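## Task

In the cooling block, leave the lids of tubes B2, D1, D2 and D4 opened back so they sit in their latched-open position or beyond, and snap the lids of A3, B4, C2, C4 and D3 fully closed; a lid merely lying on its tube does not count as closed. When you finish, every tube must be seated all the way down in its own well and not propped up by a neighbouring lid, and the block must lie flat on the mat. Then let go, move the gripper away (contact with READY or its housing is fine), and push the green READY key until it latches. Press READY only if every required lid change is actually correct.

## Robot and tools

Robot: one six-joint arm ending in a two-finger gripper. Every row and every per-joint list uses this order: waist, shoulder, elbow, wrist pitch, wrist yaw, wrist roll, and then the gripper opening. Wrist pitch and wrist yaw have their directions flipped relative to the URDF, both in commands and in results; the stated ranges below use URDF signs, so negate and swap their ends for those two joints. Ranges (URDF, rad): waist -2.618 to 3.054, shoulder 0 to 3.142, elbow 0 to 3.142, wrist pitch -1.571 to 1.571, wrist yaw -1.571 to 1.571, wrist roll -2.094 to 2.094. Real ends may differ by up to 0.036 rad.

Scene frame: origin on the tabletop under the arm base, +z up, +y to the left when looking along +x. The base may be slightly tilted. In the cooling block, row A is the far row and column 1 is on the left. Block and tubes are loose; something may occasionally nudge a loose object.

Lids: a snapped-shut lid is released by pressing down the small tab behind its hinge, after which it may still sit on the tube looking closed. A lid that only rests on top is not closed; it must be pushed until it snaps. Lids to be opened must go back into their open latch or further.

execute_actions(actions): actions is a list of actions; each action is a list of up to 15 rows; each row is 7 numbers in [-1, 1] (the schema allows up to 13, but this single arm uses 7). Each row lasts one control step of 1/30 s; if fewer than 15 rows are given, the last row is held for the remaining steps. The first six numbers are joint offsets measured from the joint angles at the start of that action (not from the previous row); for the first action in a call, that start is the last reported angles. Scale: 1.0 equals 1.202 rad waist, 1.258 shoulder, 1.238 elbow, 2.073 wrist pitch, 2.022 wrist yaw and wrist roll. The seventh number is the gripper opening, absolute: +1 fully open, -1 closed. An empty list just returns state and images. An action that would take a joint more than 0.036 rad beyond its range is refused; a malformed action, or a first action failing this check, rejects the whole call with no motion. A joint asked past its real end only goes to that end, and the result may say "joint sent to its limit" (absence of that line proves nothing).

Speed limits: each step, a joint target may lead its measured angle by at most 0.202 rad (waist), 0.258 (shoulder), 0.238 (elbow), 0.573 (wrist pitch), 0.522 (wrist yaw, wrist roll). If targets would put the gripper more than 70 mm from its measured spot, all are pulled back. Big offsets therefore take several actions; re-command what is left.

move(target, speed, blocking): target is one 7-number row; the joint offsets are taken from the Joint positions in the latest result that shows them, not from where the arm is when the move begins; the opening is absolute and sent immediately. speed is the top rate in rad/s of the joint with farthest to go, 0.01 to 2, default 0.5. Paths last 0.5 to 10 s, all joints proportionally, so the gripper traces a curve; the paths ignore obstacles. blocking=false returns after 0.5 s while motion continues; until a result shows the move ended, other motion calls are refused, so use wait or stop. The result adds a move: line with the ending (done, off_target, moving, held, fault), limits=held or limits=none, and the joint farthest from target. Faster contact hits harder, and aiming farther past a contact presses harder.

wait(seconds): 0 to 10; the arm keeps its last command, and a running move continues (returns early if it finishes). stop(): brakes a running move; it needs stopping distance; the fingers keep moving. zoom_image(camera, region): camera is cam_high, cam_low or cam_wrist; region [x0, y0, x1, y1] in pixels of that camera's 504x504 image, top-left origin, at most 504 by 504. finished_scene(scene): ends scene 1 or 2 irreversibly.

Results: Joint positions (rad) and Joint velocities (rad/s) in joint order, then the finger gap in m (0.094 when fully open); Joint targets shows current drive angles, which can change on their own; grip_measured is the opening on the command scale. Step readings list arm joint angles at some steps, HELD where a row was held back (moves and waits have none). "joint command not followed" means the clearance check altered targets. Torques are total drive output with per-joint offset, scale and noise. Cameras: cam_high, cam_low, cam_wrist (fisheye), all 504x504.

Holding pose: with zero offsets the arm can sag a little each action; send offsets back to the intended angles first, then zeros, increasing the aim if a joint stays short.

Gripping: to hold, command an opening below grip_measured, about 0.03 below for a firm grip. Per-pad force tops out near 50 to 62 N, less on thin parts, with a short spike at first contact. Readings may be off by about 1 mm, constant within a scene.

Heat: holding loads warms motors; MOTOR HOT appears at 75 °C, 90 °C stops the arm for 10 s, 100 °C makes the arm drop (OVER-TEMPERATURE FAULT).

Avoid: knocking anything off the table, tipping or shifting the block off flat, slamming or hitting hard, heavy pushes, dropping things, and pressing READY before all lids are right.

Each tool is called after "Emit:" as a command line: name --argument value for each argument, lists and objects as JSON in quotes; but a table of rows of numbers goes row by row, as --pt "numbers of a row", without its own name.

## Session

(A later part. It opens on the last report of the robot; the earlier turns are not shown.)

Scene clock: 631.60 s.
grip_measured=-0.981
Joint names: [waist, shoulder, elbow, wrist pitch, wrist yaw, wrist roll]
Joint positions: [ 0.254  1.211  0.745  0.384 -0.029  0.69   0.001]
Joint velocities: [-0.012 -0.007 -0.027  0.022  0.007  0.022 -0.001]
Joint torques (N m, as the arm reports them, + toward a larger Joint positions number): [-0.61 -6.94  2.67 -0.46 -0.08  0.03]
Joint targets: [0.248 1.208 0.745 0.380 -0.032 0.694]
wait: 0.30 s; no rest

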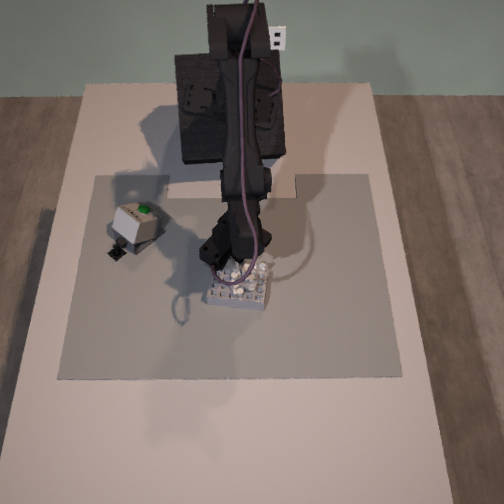

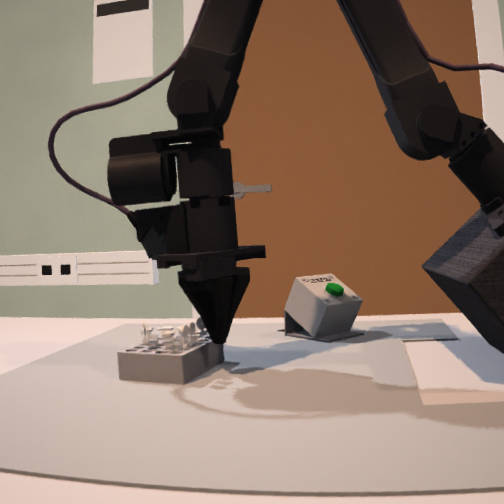

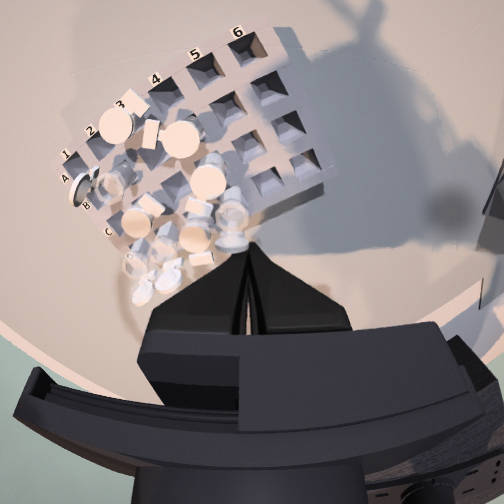

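Emit:
move --target '[-0.005, -0.135, 0.0, 0.072, 0.0, 0.002, -1]' --speed 0.3

Scene clock: 643.00 s.
grip_measured=-0.981
Joint names: [waist, shoulder, elbow, wrist pitch, wrist yaw, wrist roll]
Joint positions: [ 0.254  1.064  0.745  0.523 -0.029  0.69   0.001]
Joint velocities: [ 0.007  0.012 -0.017 -0.007 -0.007  0.007 -0.   ]
Joint torques (N m, as the arm reports them, + toward a larger Joint positions number): [-0.58 -7.89  3.3  -0.37 -0.05  0.03]
Joint targets: [0.248 1.041 0.745 0.534 -0.029 0.694]
move: off_target; limits=none; farthest joint: the shoulder, 0.023 radians from its target (0.170 radians at the start)

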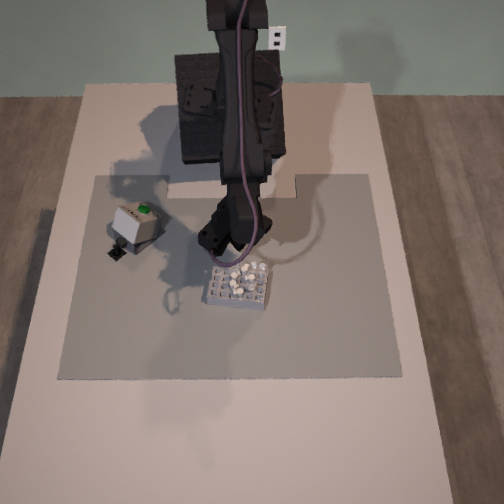

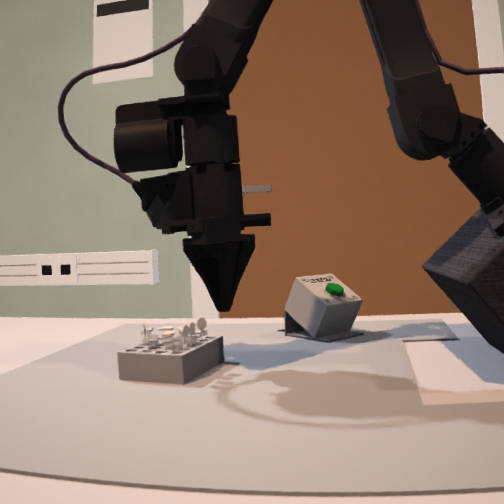

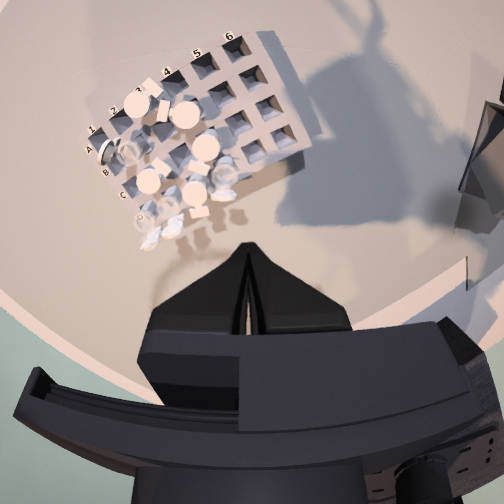

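Emit:
move --target '[-0.060, 0.042, 0.094, -0.026, 0.0, -0.02, -1]' --speed 0.3

Emit:
zoom_image --camera "cam_wrist" --region '[140, 160, 340, 320]'

Emit:
zoom_image --camera "cam_low" --region '[150, 290, 250, 365]'

Scene clock: 647.77 s.
grip_measured=-0.981
Joint names: [waist, shoulder, elbow, wrist pitch, wrist yaw, wrist roll]
Joint positions: [ 0.194  1.112  0.838  0.485 -0.027  0.655  0.001]
Joint velocities: [-0.007  0.002 -0.007 -0.037  0.051 -0.051 -0.001]
Joint torques (N m, as the arm reports them, + toward a larger Joint positions number): [-1.3  -6.23  5.3  -0.69 -0.09 -0.07]
Joint targets: [0.182 1.117 0.861 0.470 -0.029 0.649]
move: off_target; limits=none; farthest joint: the elbow, 0.024 radians from its target (0.116 radians at the start)

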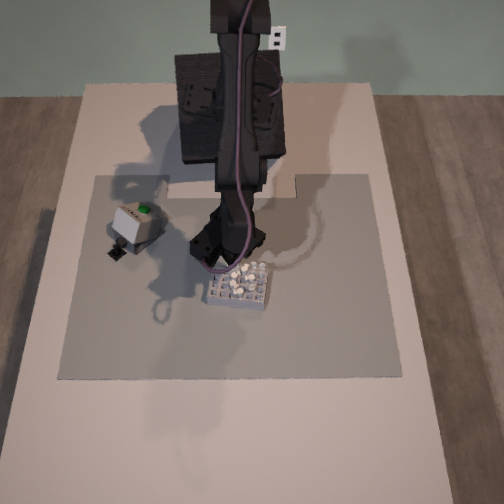

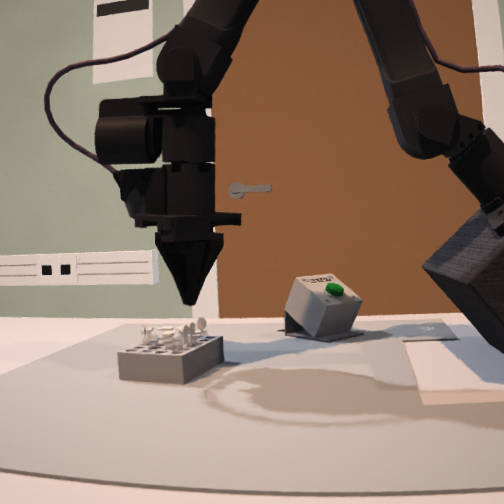

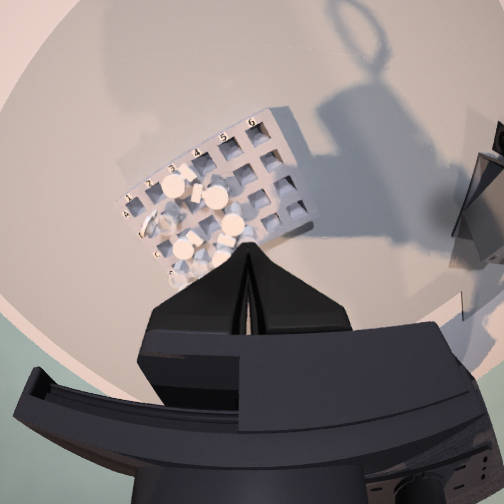

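Region (140, 160, 340, 320) of cam_wrist's 504x504 image, scaled by 2.520, with more detail than that image has; it fills the top 403 rows of this view, and the rest is white.

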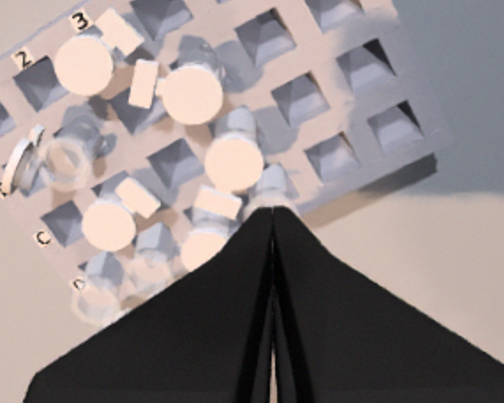

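Region (150, 290, 250, 365) of cam_low's 504x504 image, scaled by 5.040, with more detail than that image has; it fills the top 378 rows of this view, and the rest is white.

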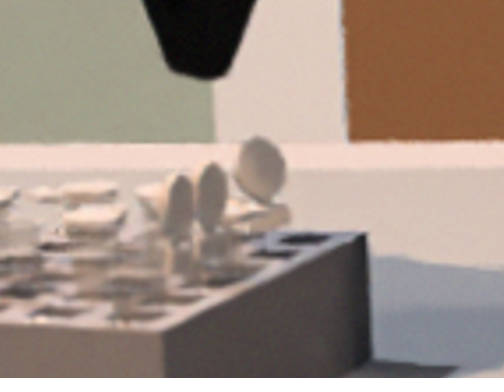

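Emit:
move --target '[-0.005, 0.060, 0.018, -0.035, 0.0, -0.002, -1]' --speed 0.15

Emit:
zoom_image --camera "cam_wrist" --region '[140, 160, 340, 320]'

Emit:
zoom_image --camera "cam_low" --region '[150, 290, 250, 365]'

Scene clock: 652.80 s.
grip_measured=-0.981
Joint names: [waist, shoulder, elbow, wrist pitch, wrist yaw, wrist roll]
Joint positions: [ 0.194  1.187  0.838  0.43  -0.027  0.654  0.001]
Joint velocities: [-0.012 -0.007 -0.002 -0.007  0.007 -0.022 -0.001]
Joint torques (N m, as the arm reports them, + toward a larger Joint positions number): [-0.79 -6.9   4.93 -0.65 -0.07 -0.05]
Joint targets: [0.188 1.188 0.860 0.412 -0.027 0.651]
move: off_target; limits=none; farthest joint: the elbow, 0.023 radians from its target (0.023 radians at the start)

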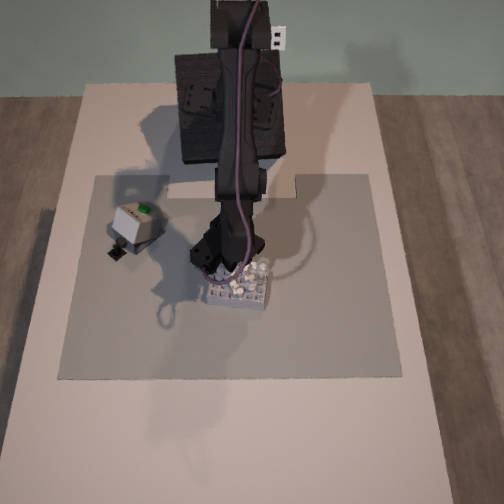

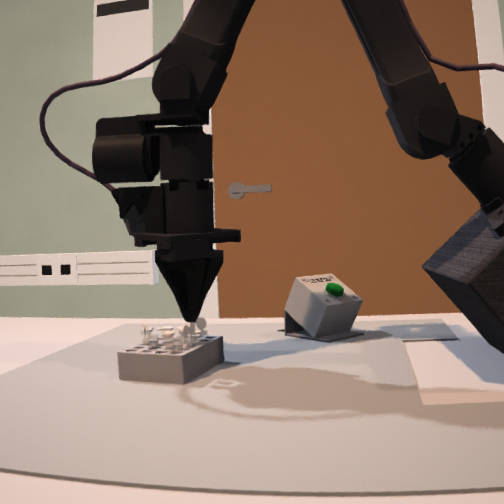

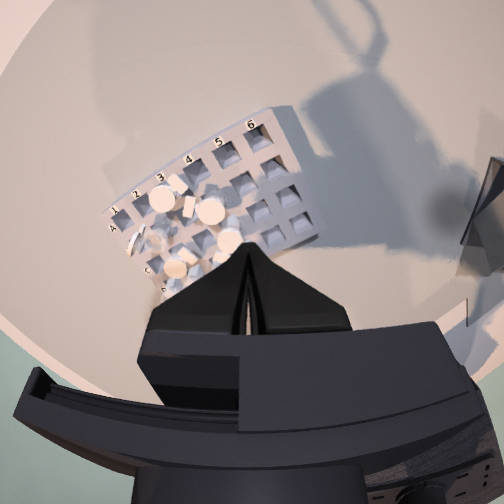

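Region (140, 160, 340, 320) of cam_wrist's 504x504 image, scaled by 2.520, with more detail than that image has; it fills the top 403 rows of this view, and the rest is white.

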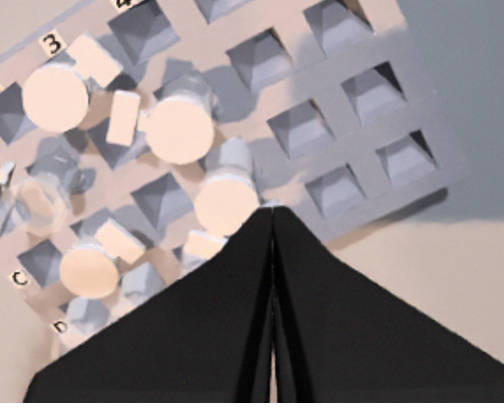

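Region (150, 290, 250, 365) of cam_low's 504x504 image, scaled by 5.040, with more detail than that image has; it fills the top 378 rows of this view, and the rest is white.

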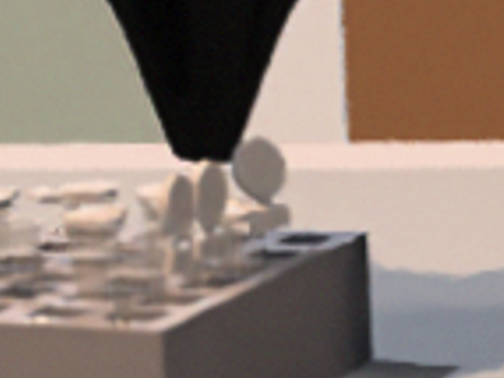

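Emit:
move --target '[-0.005, 0.0, 0.018, 0.026, 0.021, -0.002, -1]' --speed 0.05

Emit:
zoom_image --camera "cam_wrist" --region '[140, 160, 340, 320]'

Emit:
zoom_image --camera "cam_low" --region '[150, 290, 250, 365]'

Scene clock: 658.00 s.
grip_measured=-0.981
Joint names: [waist, shoulder, elbow, wrist pitch, wrist yaw, wrist roll]
Joint positions: [0.194 1.187 0.838 0.459 0.003 0.654 0.001]
Joint velocities: [ 0.007  0.017 -0.002  0.037  0.051  0.051 -0.001]
Joint torques (N m, as the arm reports them, + toward a larger Joint positions number): [-0.77 -6.89  4.9  -0.23  0.05 -0.06]
Joint targets: [0.188 1.187 0.860 0.484 0.015 0.650]
move: off_target; limits=none; farthest joint: the wrist pitch, 0.025 radians from its target (0.054 radians at the start)

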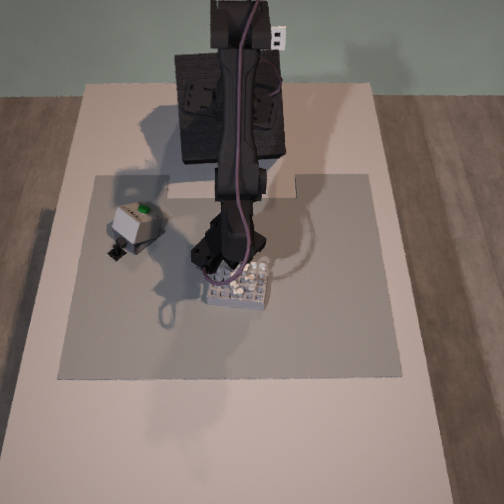

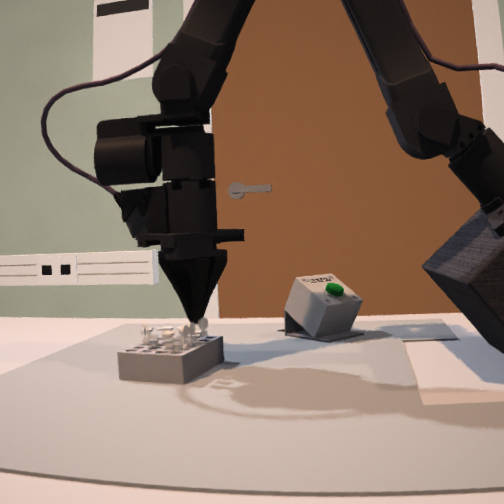

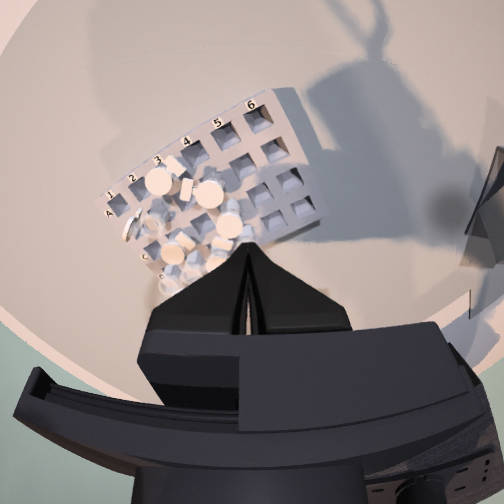

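Region (140, 160, 340, 320) of cam_wrist's 504x504 image, scaled by 2.520, with more detail than that image has; it fills the top 403 rows of this view, and the rest is white.

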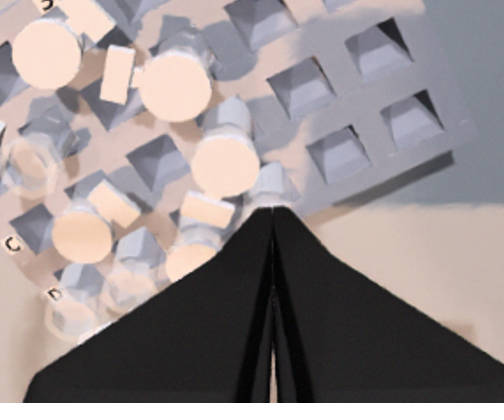

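Region (150, 290, 250, 365) of cam_low's 504x504 image, scaled by 5.040, with more detail than that image has; it fills the top 378 rows of this view, and the rest is white.

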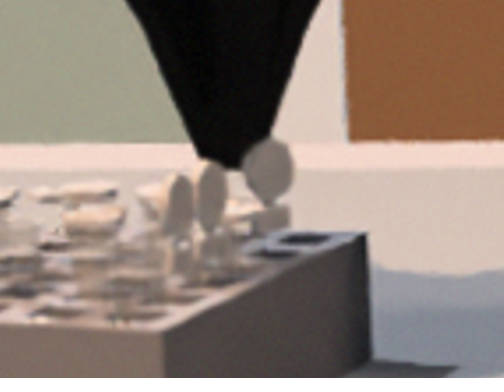

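Emit:
execute_actions --actions '[[[-0.005,0.0,0.018,0.013,0.0065,-0.002,-1],[-0.005,0.0,0.018,0.014,0.0075,-0.002,-1],[-0.005,0.0,0.018,0.015,0.0085,-0.002,-1],[-0.005,0.0,0.018,0.016,0.0095,-0.002,-1],[-0.005,0.0,0.018,0.017,0.0105,-0.002,-1],[-0.005,0.0,0.018,0.018,0.0115,-0.002,-1],[-0.005,0.0,0.018,0.019,0.012,-0.002,-1]]]'

Emit:
zoom_image --camera "cam_low" --region '[150, 290, 250, 365]'

Scene clock: 662.80 s.
grip_measured=-0.981
Joint names: [waist, shoulder, elbow, wrist pitch, wrist yaw, wrist roll]
Joint positions: [0.194 1.187 0.838 0.47  0.012 0.654 0.001]
Joint velocities: [-0.002 -0.002  0.017  0.051 -0.007 -0.007  0.001]
Joint torques (N m, as the arm reports them, + toward a larger Joint positions number): [-0.79 -6.88  4.92 -0.19  0.08 -0.05]
Joint targets: [0.188 1.187 0.860 0.499 0.027 0.650]
Step readings (joint positions):
0: [0.194 1.187 0.838 0.459 0.003 0.654]
1: [0.194 1.187 0.838 0.460 0.003 0.654]
2: [0.194 1.187 0.838 0.460 0.003 0.654]
4: [0.194 1.187 0.838 0.461 0.004 0.654]
8: [0.194 1.187 0.838 0.465 0.009 0.654]
15: Joint positions above

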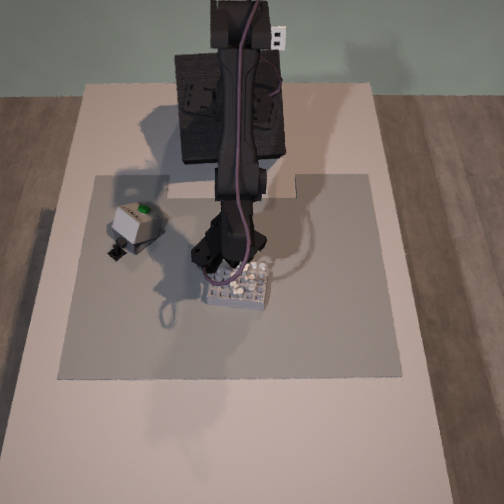

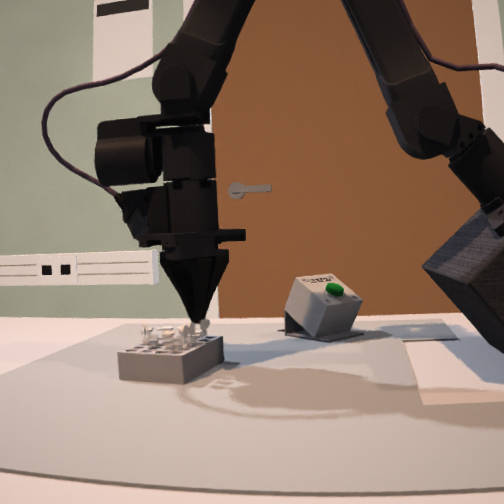

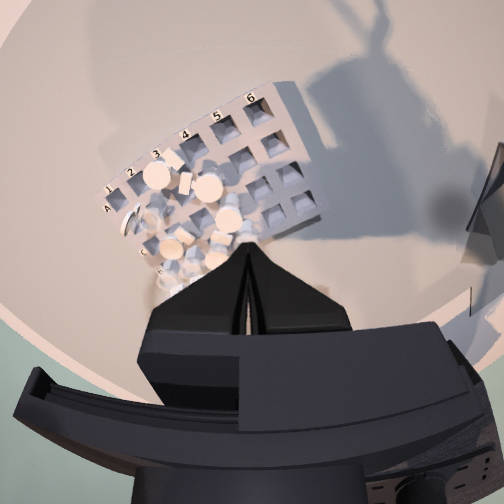

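Region (150, 290, 250, 365) of cam_low's 504x504 image, scaled by 5.040, with more detail than that image has; it fills the top 378 rows of this view, and the rest is white.

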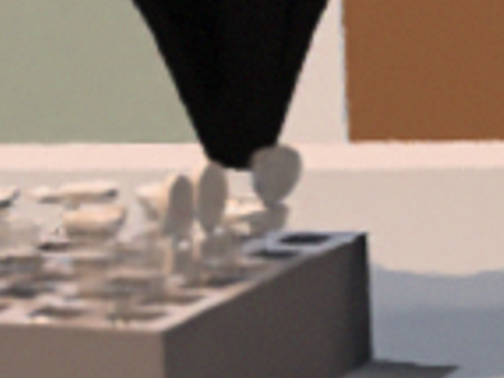

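Emit:
move --target '[-0.005, -0.075, 0.018, -0.005, -0.012, -0.002, -1]' --speed 0.15

Emit:
zoom_image --camera "cam_low" --region '[150, 290, 250, 365]'

Emit:
zoom_image --camera "cam_high" --region '[195, 250, 285, 320]'

Scene clock: 668.17 s.
grip_measured=-0.981
Joint names: [waist, shoulder, elbow, wrist pitch, wrist yaw, wrist roll]
Joint positions: [0.194 1.118 0.838 0.469 0.005 0.654 0.001]
Joint velocities: [-0.017  0.007 -0.007  0.066  0.037 -0.007  0.   ]
Joint torques (N m, as the arm reports them, + toward a larger Joint positions number): [-0.74 -8.93  5.22 -0.66 -0.22 -0.05]
Joint targets: [0.188 1.093 0.860 0.460 -0.012 0.650]
move: off_target; limits=none; farthest joint: the shoulder, 0.025 radians from its target (0.094 radians at the start)

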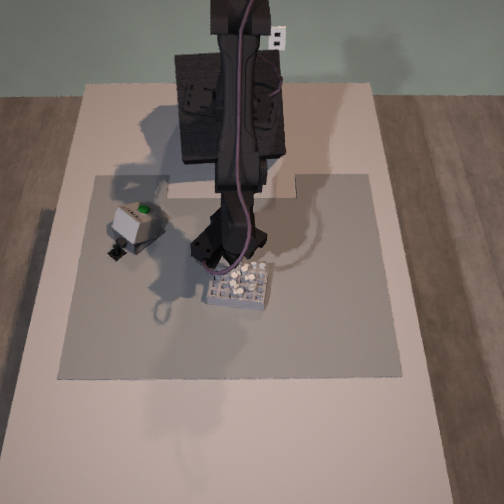

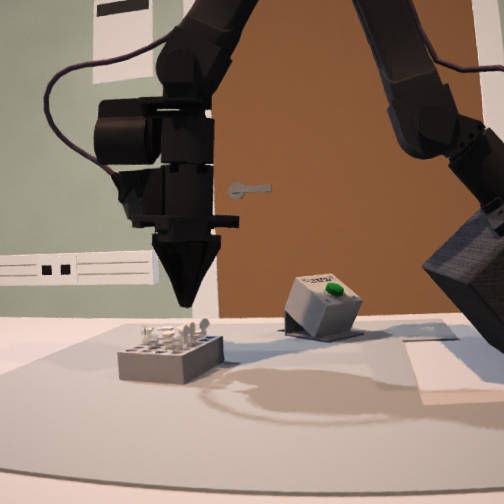

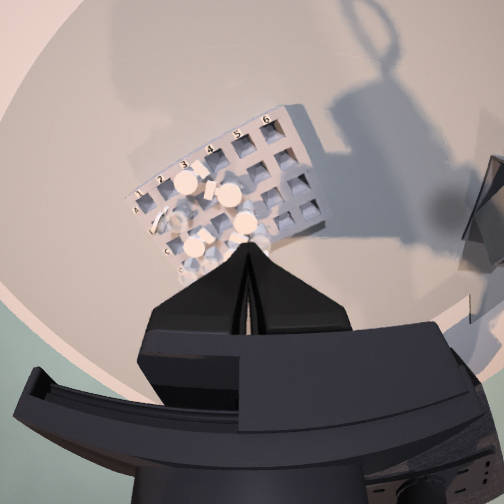

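Region (150, 290, 250, 365) of cam_low's 504x504 image, scaled by 5.040, with more detail than that image has; it fills the top 378 rows of this view, and the rest is white.

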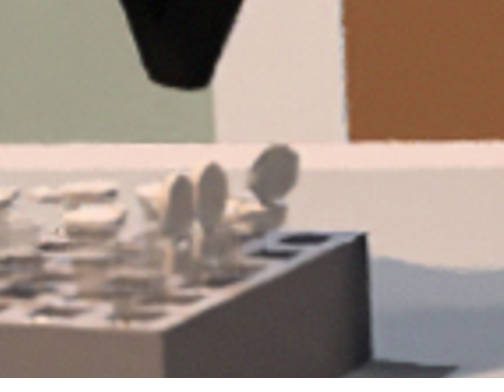

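Region (195, 250, 285, 320) of cam_high's 504x504 image, scaled by 5.600, with more detail than that image has.

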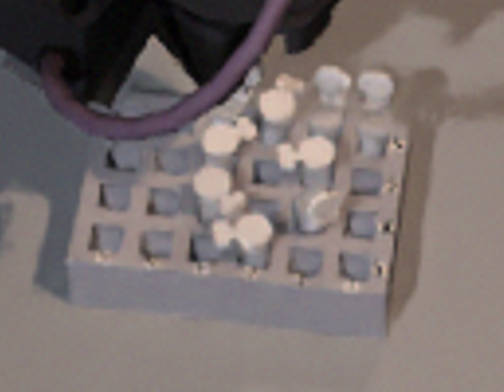

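Emit:
move --target '[0.0553, -0.01, 0.018, 0.019, -0.003, 0.023, -1]' --speed 0.2

Emit:
zoom_image --camera "cam_wrist" --region '[140, 160, 340, 320]'

Scene clock: 688.43 s.
grip_measured=-0.981
Joint names: [waist, shoulder, elbow, wrist pitch, wrist yaw, wrist roll]
Joint positions: [0.252 1.118 0.838 0.5   0.005 0.695 0.001]
Joint velocities: [-0.012 -0.007 -0.002  0.007  0.022  0.037 -0.   ]
Joint torques (N m, as the arm reports them, + toward a larger Joint positions number): [ 0.82 -7.73  5.16 -0.43 -0.08  0.05]
Joint targets: [0.260 1.105 0.860 0.509 -0.001 0.701]
move: off_target; limits=none; farthest joint: the elbow, 0.023 radians from its target (0.023 radians at the start)

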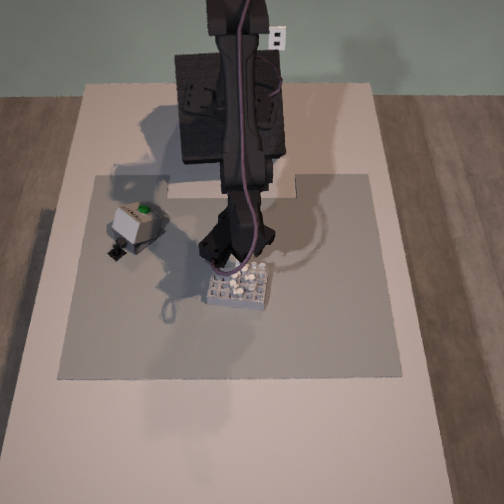

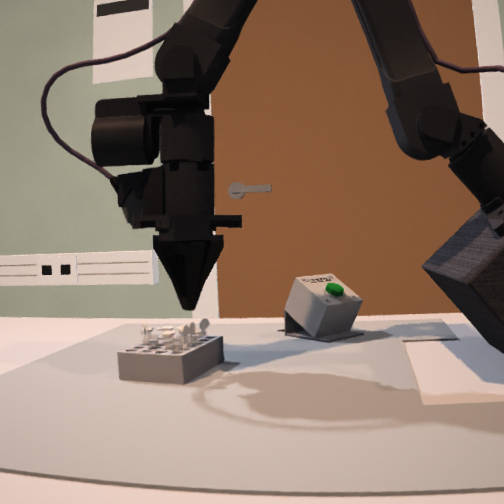

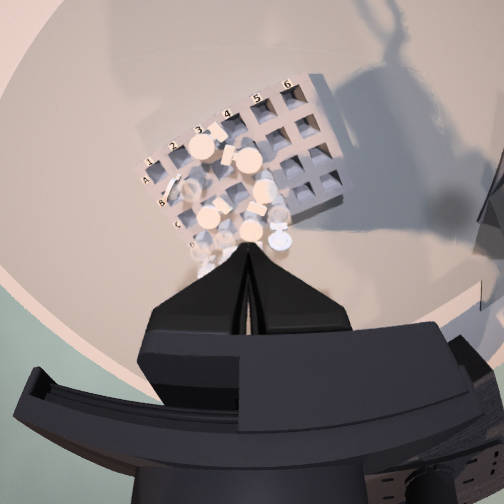

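Region (140, 160, 340, 320) of cam_wrist's 504x504 image, scaled by 2.520, with more detail than that image has; it fills the top 403 rows of this view, and the rest is white.

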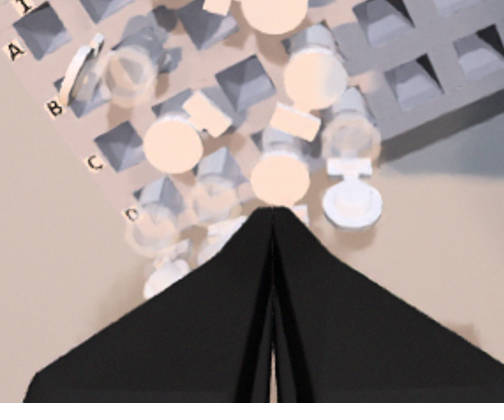

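Emit:
move --target '[0.004, 0.062, 0.018, -0.032, -0.003, 0.003, -1]' --speed 0.15

Emit:
zoom_image --camera "cam_wrist" --region '[160, 170, 340, 310]'

Emit:
zoom_image --camera "cam_low" --region '[150, 290, 250, 365]'

Scene clock: 693.07 s.
grip_measured=-0.981
Joint names: [waist, shoulder, elbow, wrist pitch, wrist yaw, wrist roll]
Joint positions: [0.252 1.195 0.838 0.451 0.005 0.696 0.001]
Joint velocities: [-0.007  0.012 -0.002 -0.007 -0.037  0.007 -0.   ]
Joint torques (N m, as the arm reports them, + toward a larger Joint positions number): [ 0.45 -6.91  4.86 -0.62 -0.09  0.04]
Joint targets: [0.256 1.196 0.860 0.434 -0.001 0.701]
move: off_target; limits=none; farthest joint: the elbow, 0.023 radians from its target (0.023 radians at the start)

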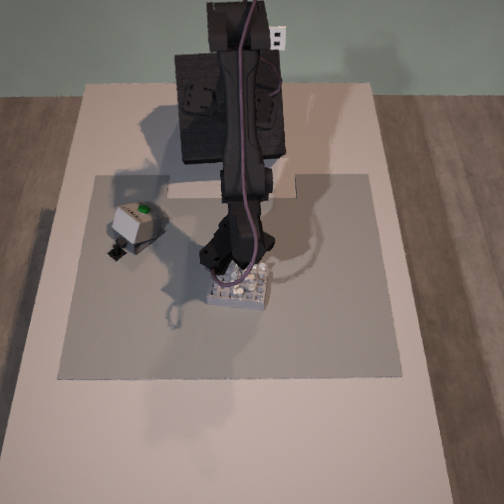

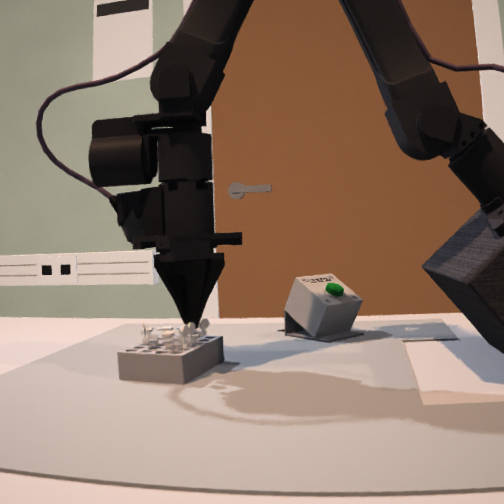

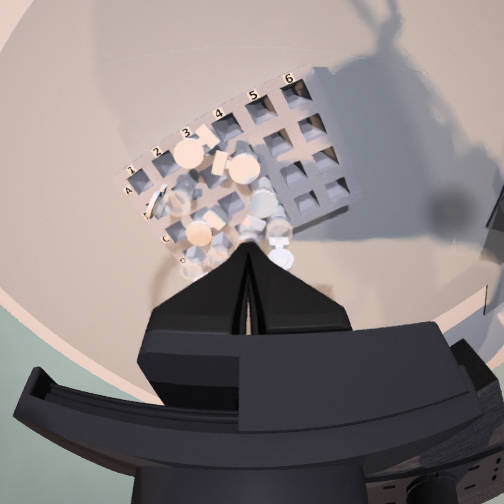

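Region (160, 170, 340, 310) of cam_wrist's 504x504 image, scaled by 2.800, with more detail than that image has.

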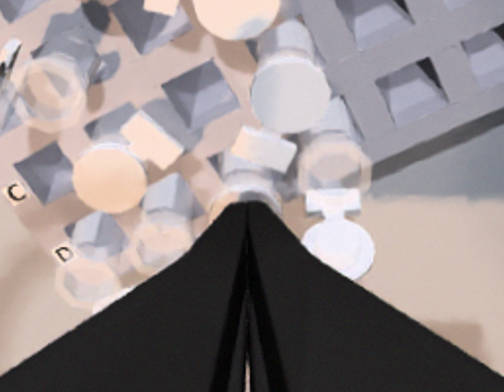

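Region (150, 290, 250, 365) of cam_low's 504x504 image, scaled by 5.040, with more detail than that image has; it fills the top 378 rows of this view, and the rest is white.

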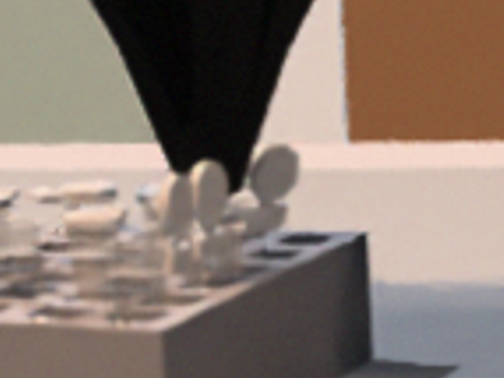

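Emit:
execute_actions --actions '[[[0.004,0.001,0.018,-0.010,-0.003,0.003,-1],[0.004,0.001,0.018,-0.012,-0.003,0.003,-1],[0.004,0.001,0.018,-0.014,-0.003,0.003,-1],[0.004,0.002,0.018,-0.016,-0.003,0.003,-1],[0.004,0.003,0.018,-0.018,-0.003,0.003,-1],[0.004,0.004,0.018,-0.019,-0.003,0.003,-1],[0.004,0.005,0.018,-0.0195,-0.003,0.003,-1],[0.004,0.006,0.018,-0.0195,-0.003,0.003,-1],[0.004,0.007,0.018,-0.0195,-0.003,0.003,-1],[0.004,0.008,0.018,-0.0195,-0.003,0.003,-1],[0.004,0.009,0.018,-0.0195,-0.003,0.003,-1],[0.004,0.010,0.018,-0.0195,-0.003,0.003,-1],[0.004,0.011,0.018,-0.0195,-0.003,0.003,-1],[0.004,0.012,0.018,-0.0195,-0.003,0.003,-1],[0.004,0.013,0.018,-0.0195,-0.003,0.003,-1]]]'

Emit:
wait --seconds 0.3

Emit:
zoom_image --camera "cam_wrist" --region '[160, 170, 340, 310]'

Scene clock: 702.30 s.
grip_measured=-0.981
Joint names: [waist, shoulder, elbow, wrist pitch, wrist yaw, wrist roll]
Joint positions: [0.252 1.205 0.838 0.428 0.005 0.696 0.001]
Joint velocities: [-0.007  0.002  0.022 -0.037  0.037 -0.051  0.001]
Joint torques (N m, as the arm reports them, + toward a larger Joint positions number): [ 0.46 -6.51  4.75 -0.6  -0.07  0.05]
Joint targets: [0.256 1.212 0.860 0.410 -0.001 0.702]
Step readings (joint positions):
0: [0.252 1.195 0.838 0.450 0.005 0.696]
1: [0.252 1.195 0.838 0.450 0.005 0.696]
2: [0.252 1.195 0.838 0.449 0.005 0.696]
4: [0.252 1.195 0.838 0.445 0.005 0.696]
8: [0.252 1.195 0.838 0.435 0.005 0.696]
15: Joint positions above

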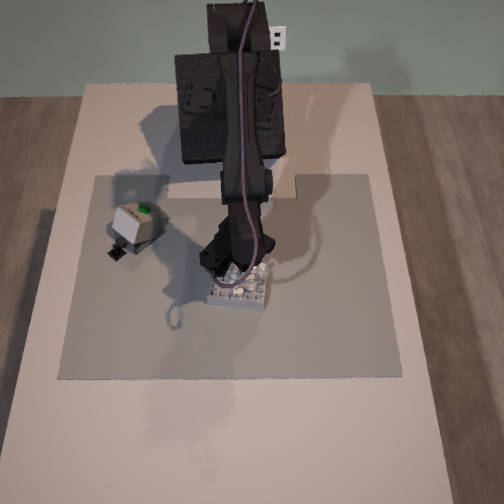

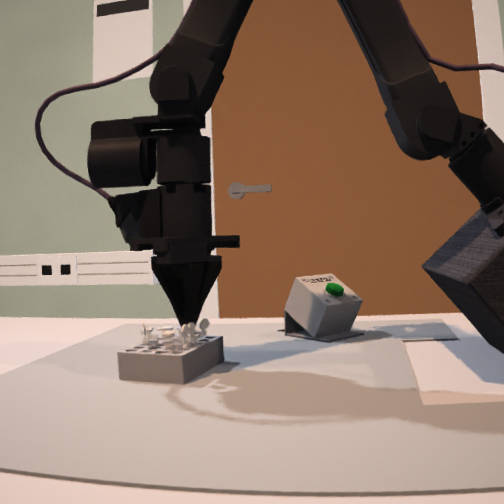

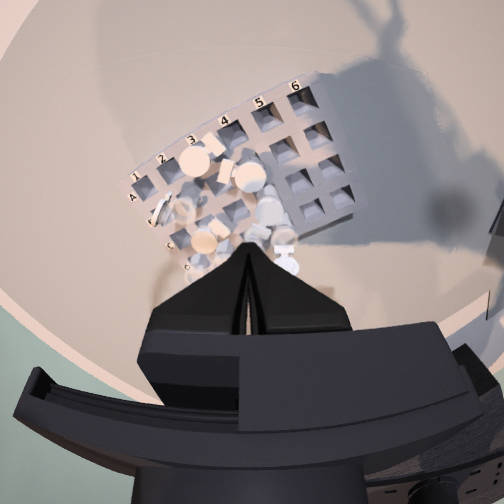

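Scene clock: 702.60 s.
grip_measured=-0.981
Joint names: [waist, shoulder, elbow, wrist pitch, wrist yaw, wrist roll]
Joint positions: [0.252 1.205 0.838 0.426 0.005 0.696 0.001]
Joint velocities: [ 0.002  0.007  0.022  0.007 -0.007  0.007 -0.001]
Joint torques (N m, as the arm reports them, + toward a larger Joint positions number): [ 0.45 -6.53  4.84 -0.64 -0.09  0.05]
Joint targets: [0.256 1.212 0.860 0.410 -0.001 0.702]
wait: 0.30 s; at rest by 0.20 s

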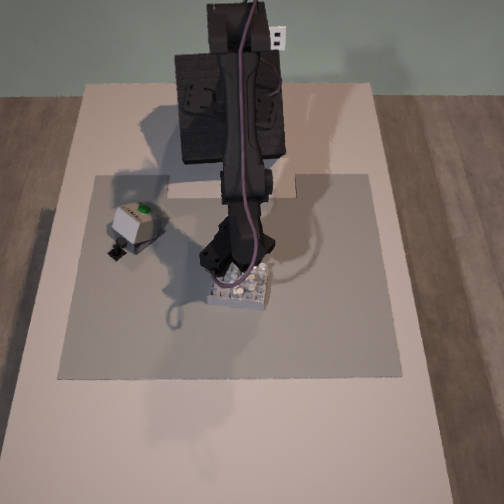

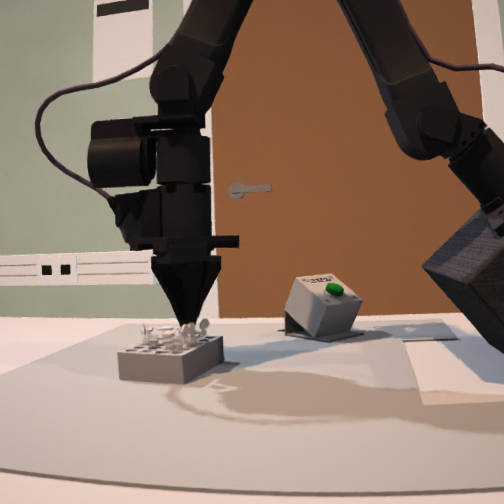

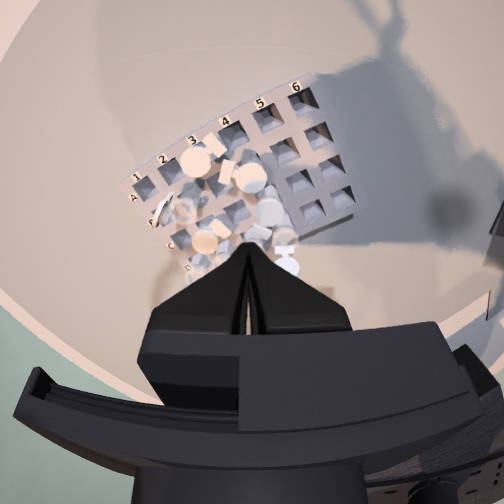

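Region (160, 170, 340, 310) of cam_wrist's 504x504 image, scaled by 2.800, with more detail than that image has.

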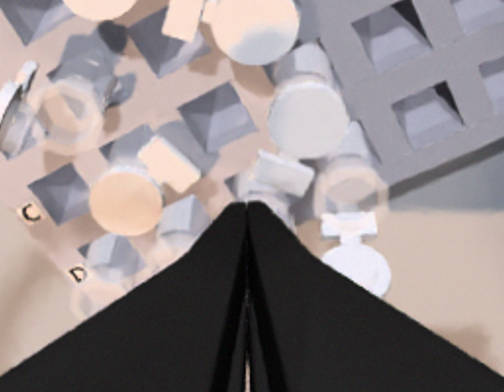

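Emit:
execute_actions --actions '[[[0.004,0.006,0.016,-0.006,-0.003,0.003,-1],[0.004,0.008,0.014,-0.005,-0.003,0.003,-1],[0.004,0.010,0.012,-0.004,-0.003,0.003,-1],[0.004,0.012,0.010,-0.004,-0.003,0.003,-1],[0.004,0.014,0.008,-0.004,-0.003,0.003,-1],[0.004,0.016,0.006,-0.004,-0.003,0.003,-1],[0.004,0.018,0.006,-0.004,-0.003,0.003,-1],[0.004,0.020,0.006,-0.004,-0.003,0.003,-1],[0.004,0.022,0.006,-0.004,-0.003,0.003,-1],[0.004,0.024,0.006,-0.004,-0.003,0.003,-1],[0.004,0.026,0.006,-0.004,-0.003,0.003,-1],[0.004,0.028,0.006,-0.004,-0.003,0.003,-1],[0.004,0.030,0.006,-0.004,-0.003,0.003,-1],[0.004,0.031,0.006,-0.004,-0.003,0.003,-1],[0.004,0.032,0.006,-0.004,-0.003,0.003,-1]]]'

Emit:
wait --seconds 0.3

Emit:
zoom_image --camera "cam_wrist" --region '[160, 170, 340, 310]'

Scene clock: 709.60 s.
grip_measured=-0.981
Joint names: [waist, shoulder, elbow, wrist pitch, wrist yaw, wrist roll]
Joint positions: [0.252 1.208 0.838 0.426 0.005 0.697 0.001]
Joint velocities: [-0.002 -0.002 -0.007 -0.051  0.037 -0.037 -0.   ]
Joint torques (N m, as the arm reports them, + toward a larger Joint positions number): [ 0.43 -3.91  3.75 -0.56 -0.09  0.05]
Joint targets: [0.256 1.246 0.845 0.418 -0.001 0.703]
Step readings (joint positions):
0: [0.252 1.205 0.838 0.426 0.005 0.696]
1: [0.252 1.205 0.838 0.426 0.005 0.696]
2: [0.252 1.205 0.838 0.426 0.005 0.697]
4: [0.252 1.205 0.838 0.426 0.005 0.697]
8: [0.252 1.207 0.838 0.426 0.005 0.697]
15: Joint positions above

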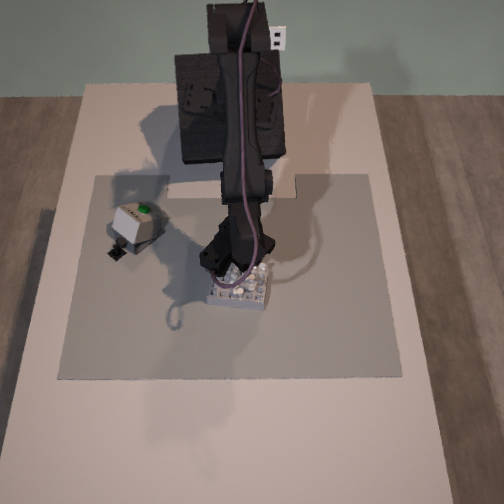

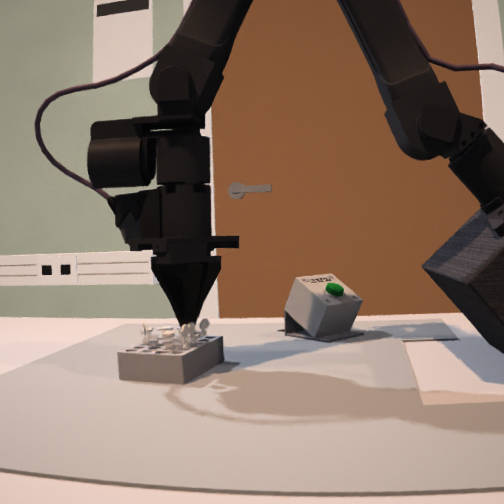

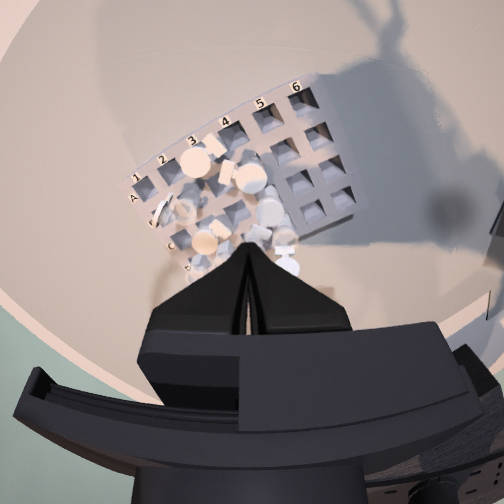

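Scene clock: 709.90 s.
grip_measured=-0.981
Joint names: [waist, shoulder, elbow, wrist pitch, wrist yaw, wrist roll]
Joint positions: [0.252 1.208 0.838 0.426 0.005 0.697 0.001]
Joint velocities: [ 0.012 -0.002  0.027 -0.022 -0.022  0.007 -0.   ]
Joint torques (N m, as the arm reports them, + toward a larger Joint positions number): [ 0.44 -3.91  3.73 -0.56 -0.09  0.04]
Joint targets: [0.256 1.246 0.845 0.418 -0.001 0.703]
wait: 0.30 s; at rest by 0.17 s

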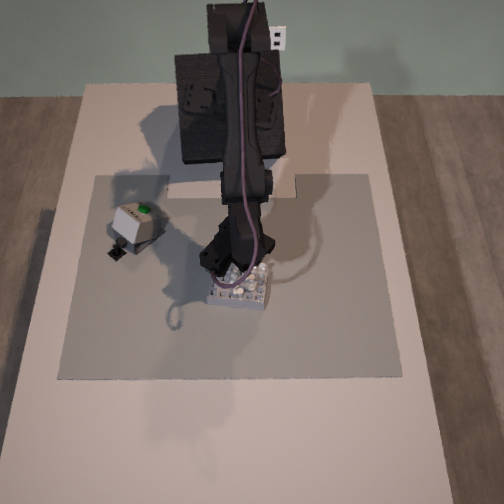

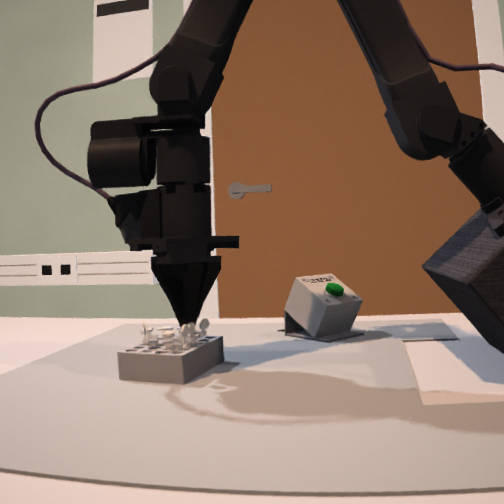

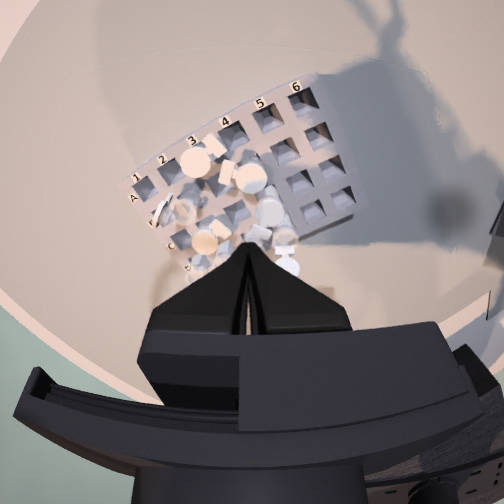

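Region (160, 170, 340, 310) of cam_wrist's 504x504 image, scaled by 2.800, with more detail than that image has.

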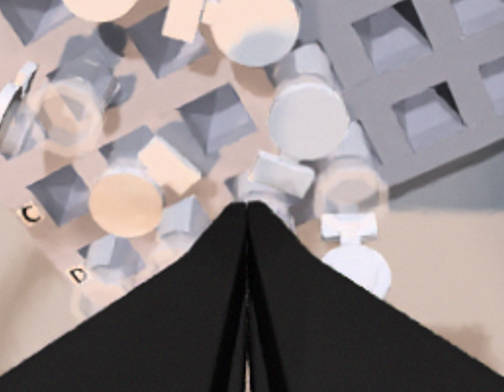

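Emit:
execute_actions --actions '[]'

Scene clock: 728.47 s.
grip_measured=-0.981
Joint names: [waist, shoulder, elbow, wrist pitch, wrist yaw, wrist roll]
Joint positions: [0.252 1.208 0.838 0.426 0.005 0.697 0.001]
Joint velocities: [-0.012 -0.002 -0.017 -0.022  0.051  0.022 -0.001]
Joint torques (N m, as the arm reports them, + toward a larger Joint positions number): [ 0.44 -3.91  3.74 -0.57 -0.09  0.04]
Joint targets: [0.256 1.246 0.845 0.418 -0.001 0.703]

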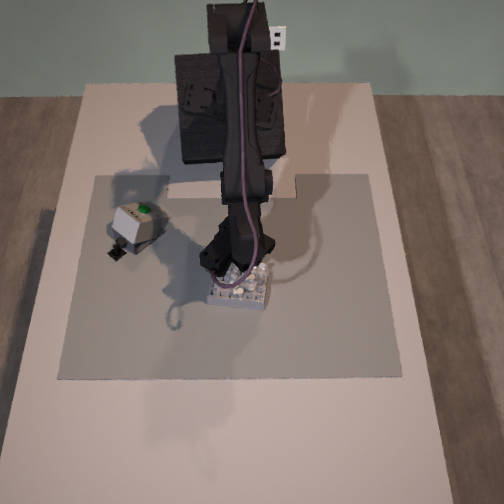

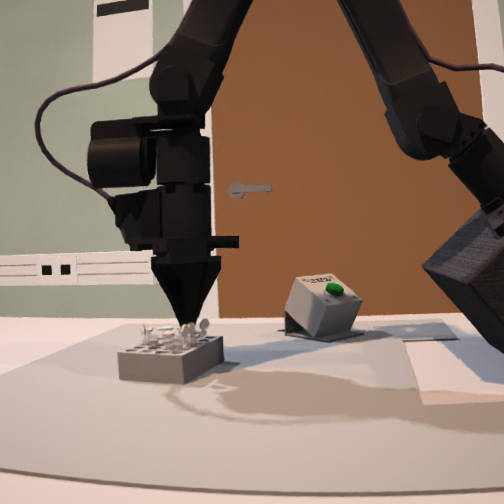

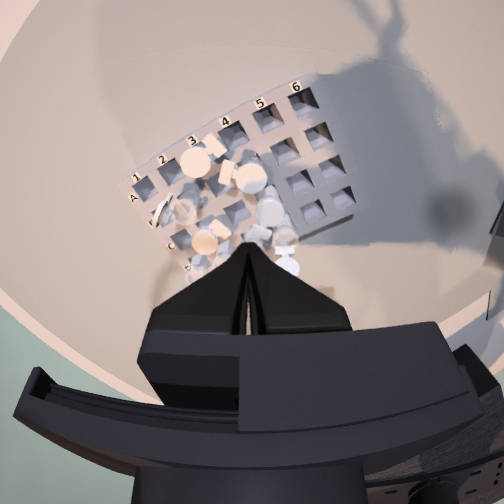

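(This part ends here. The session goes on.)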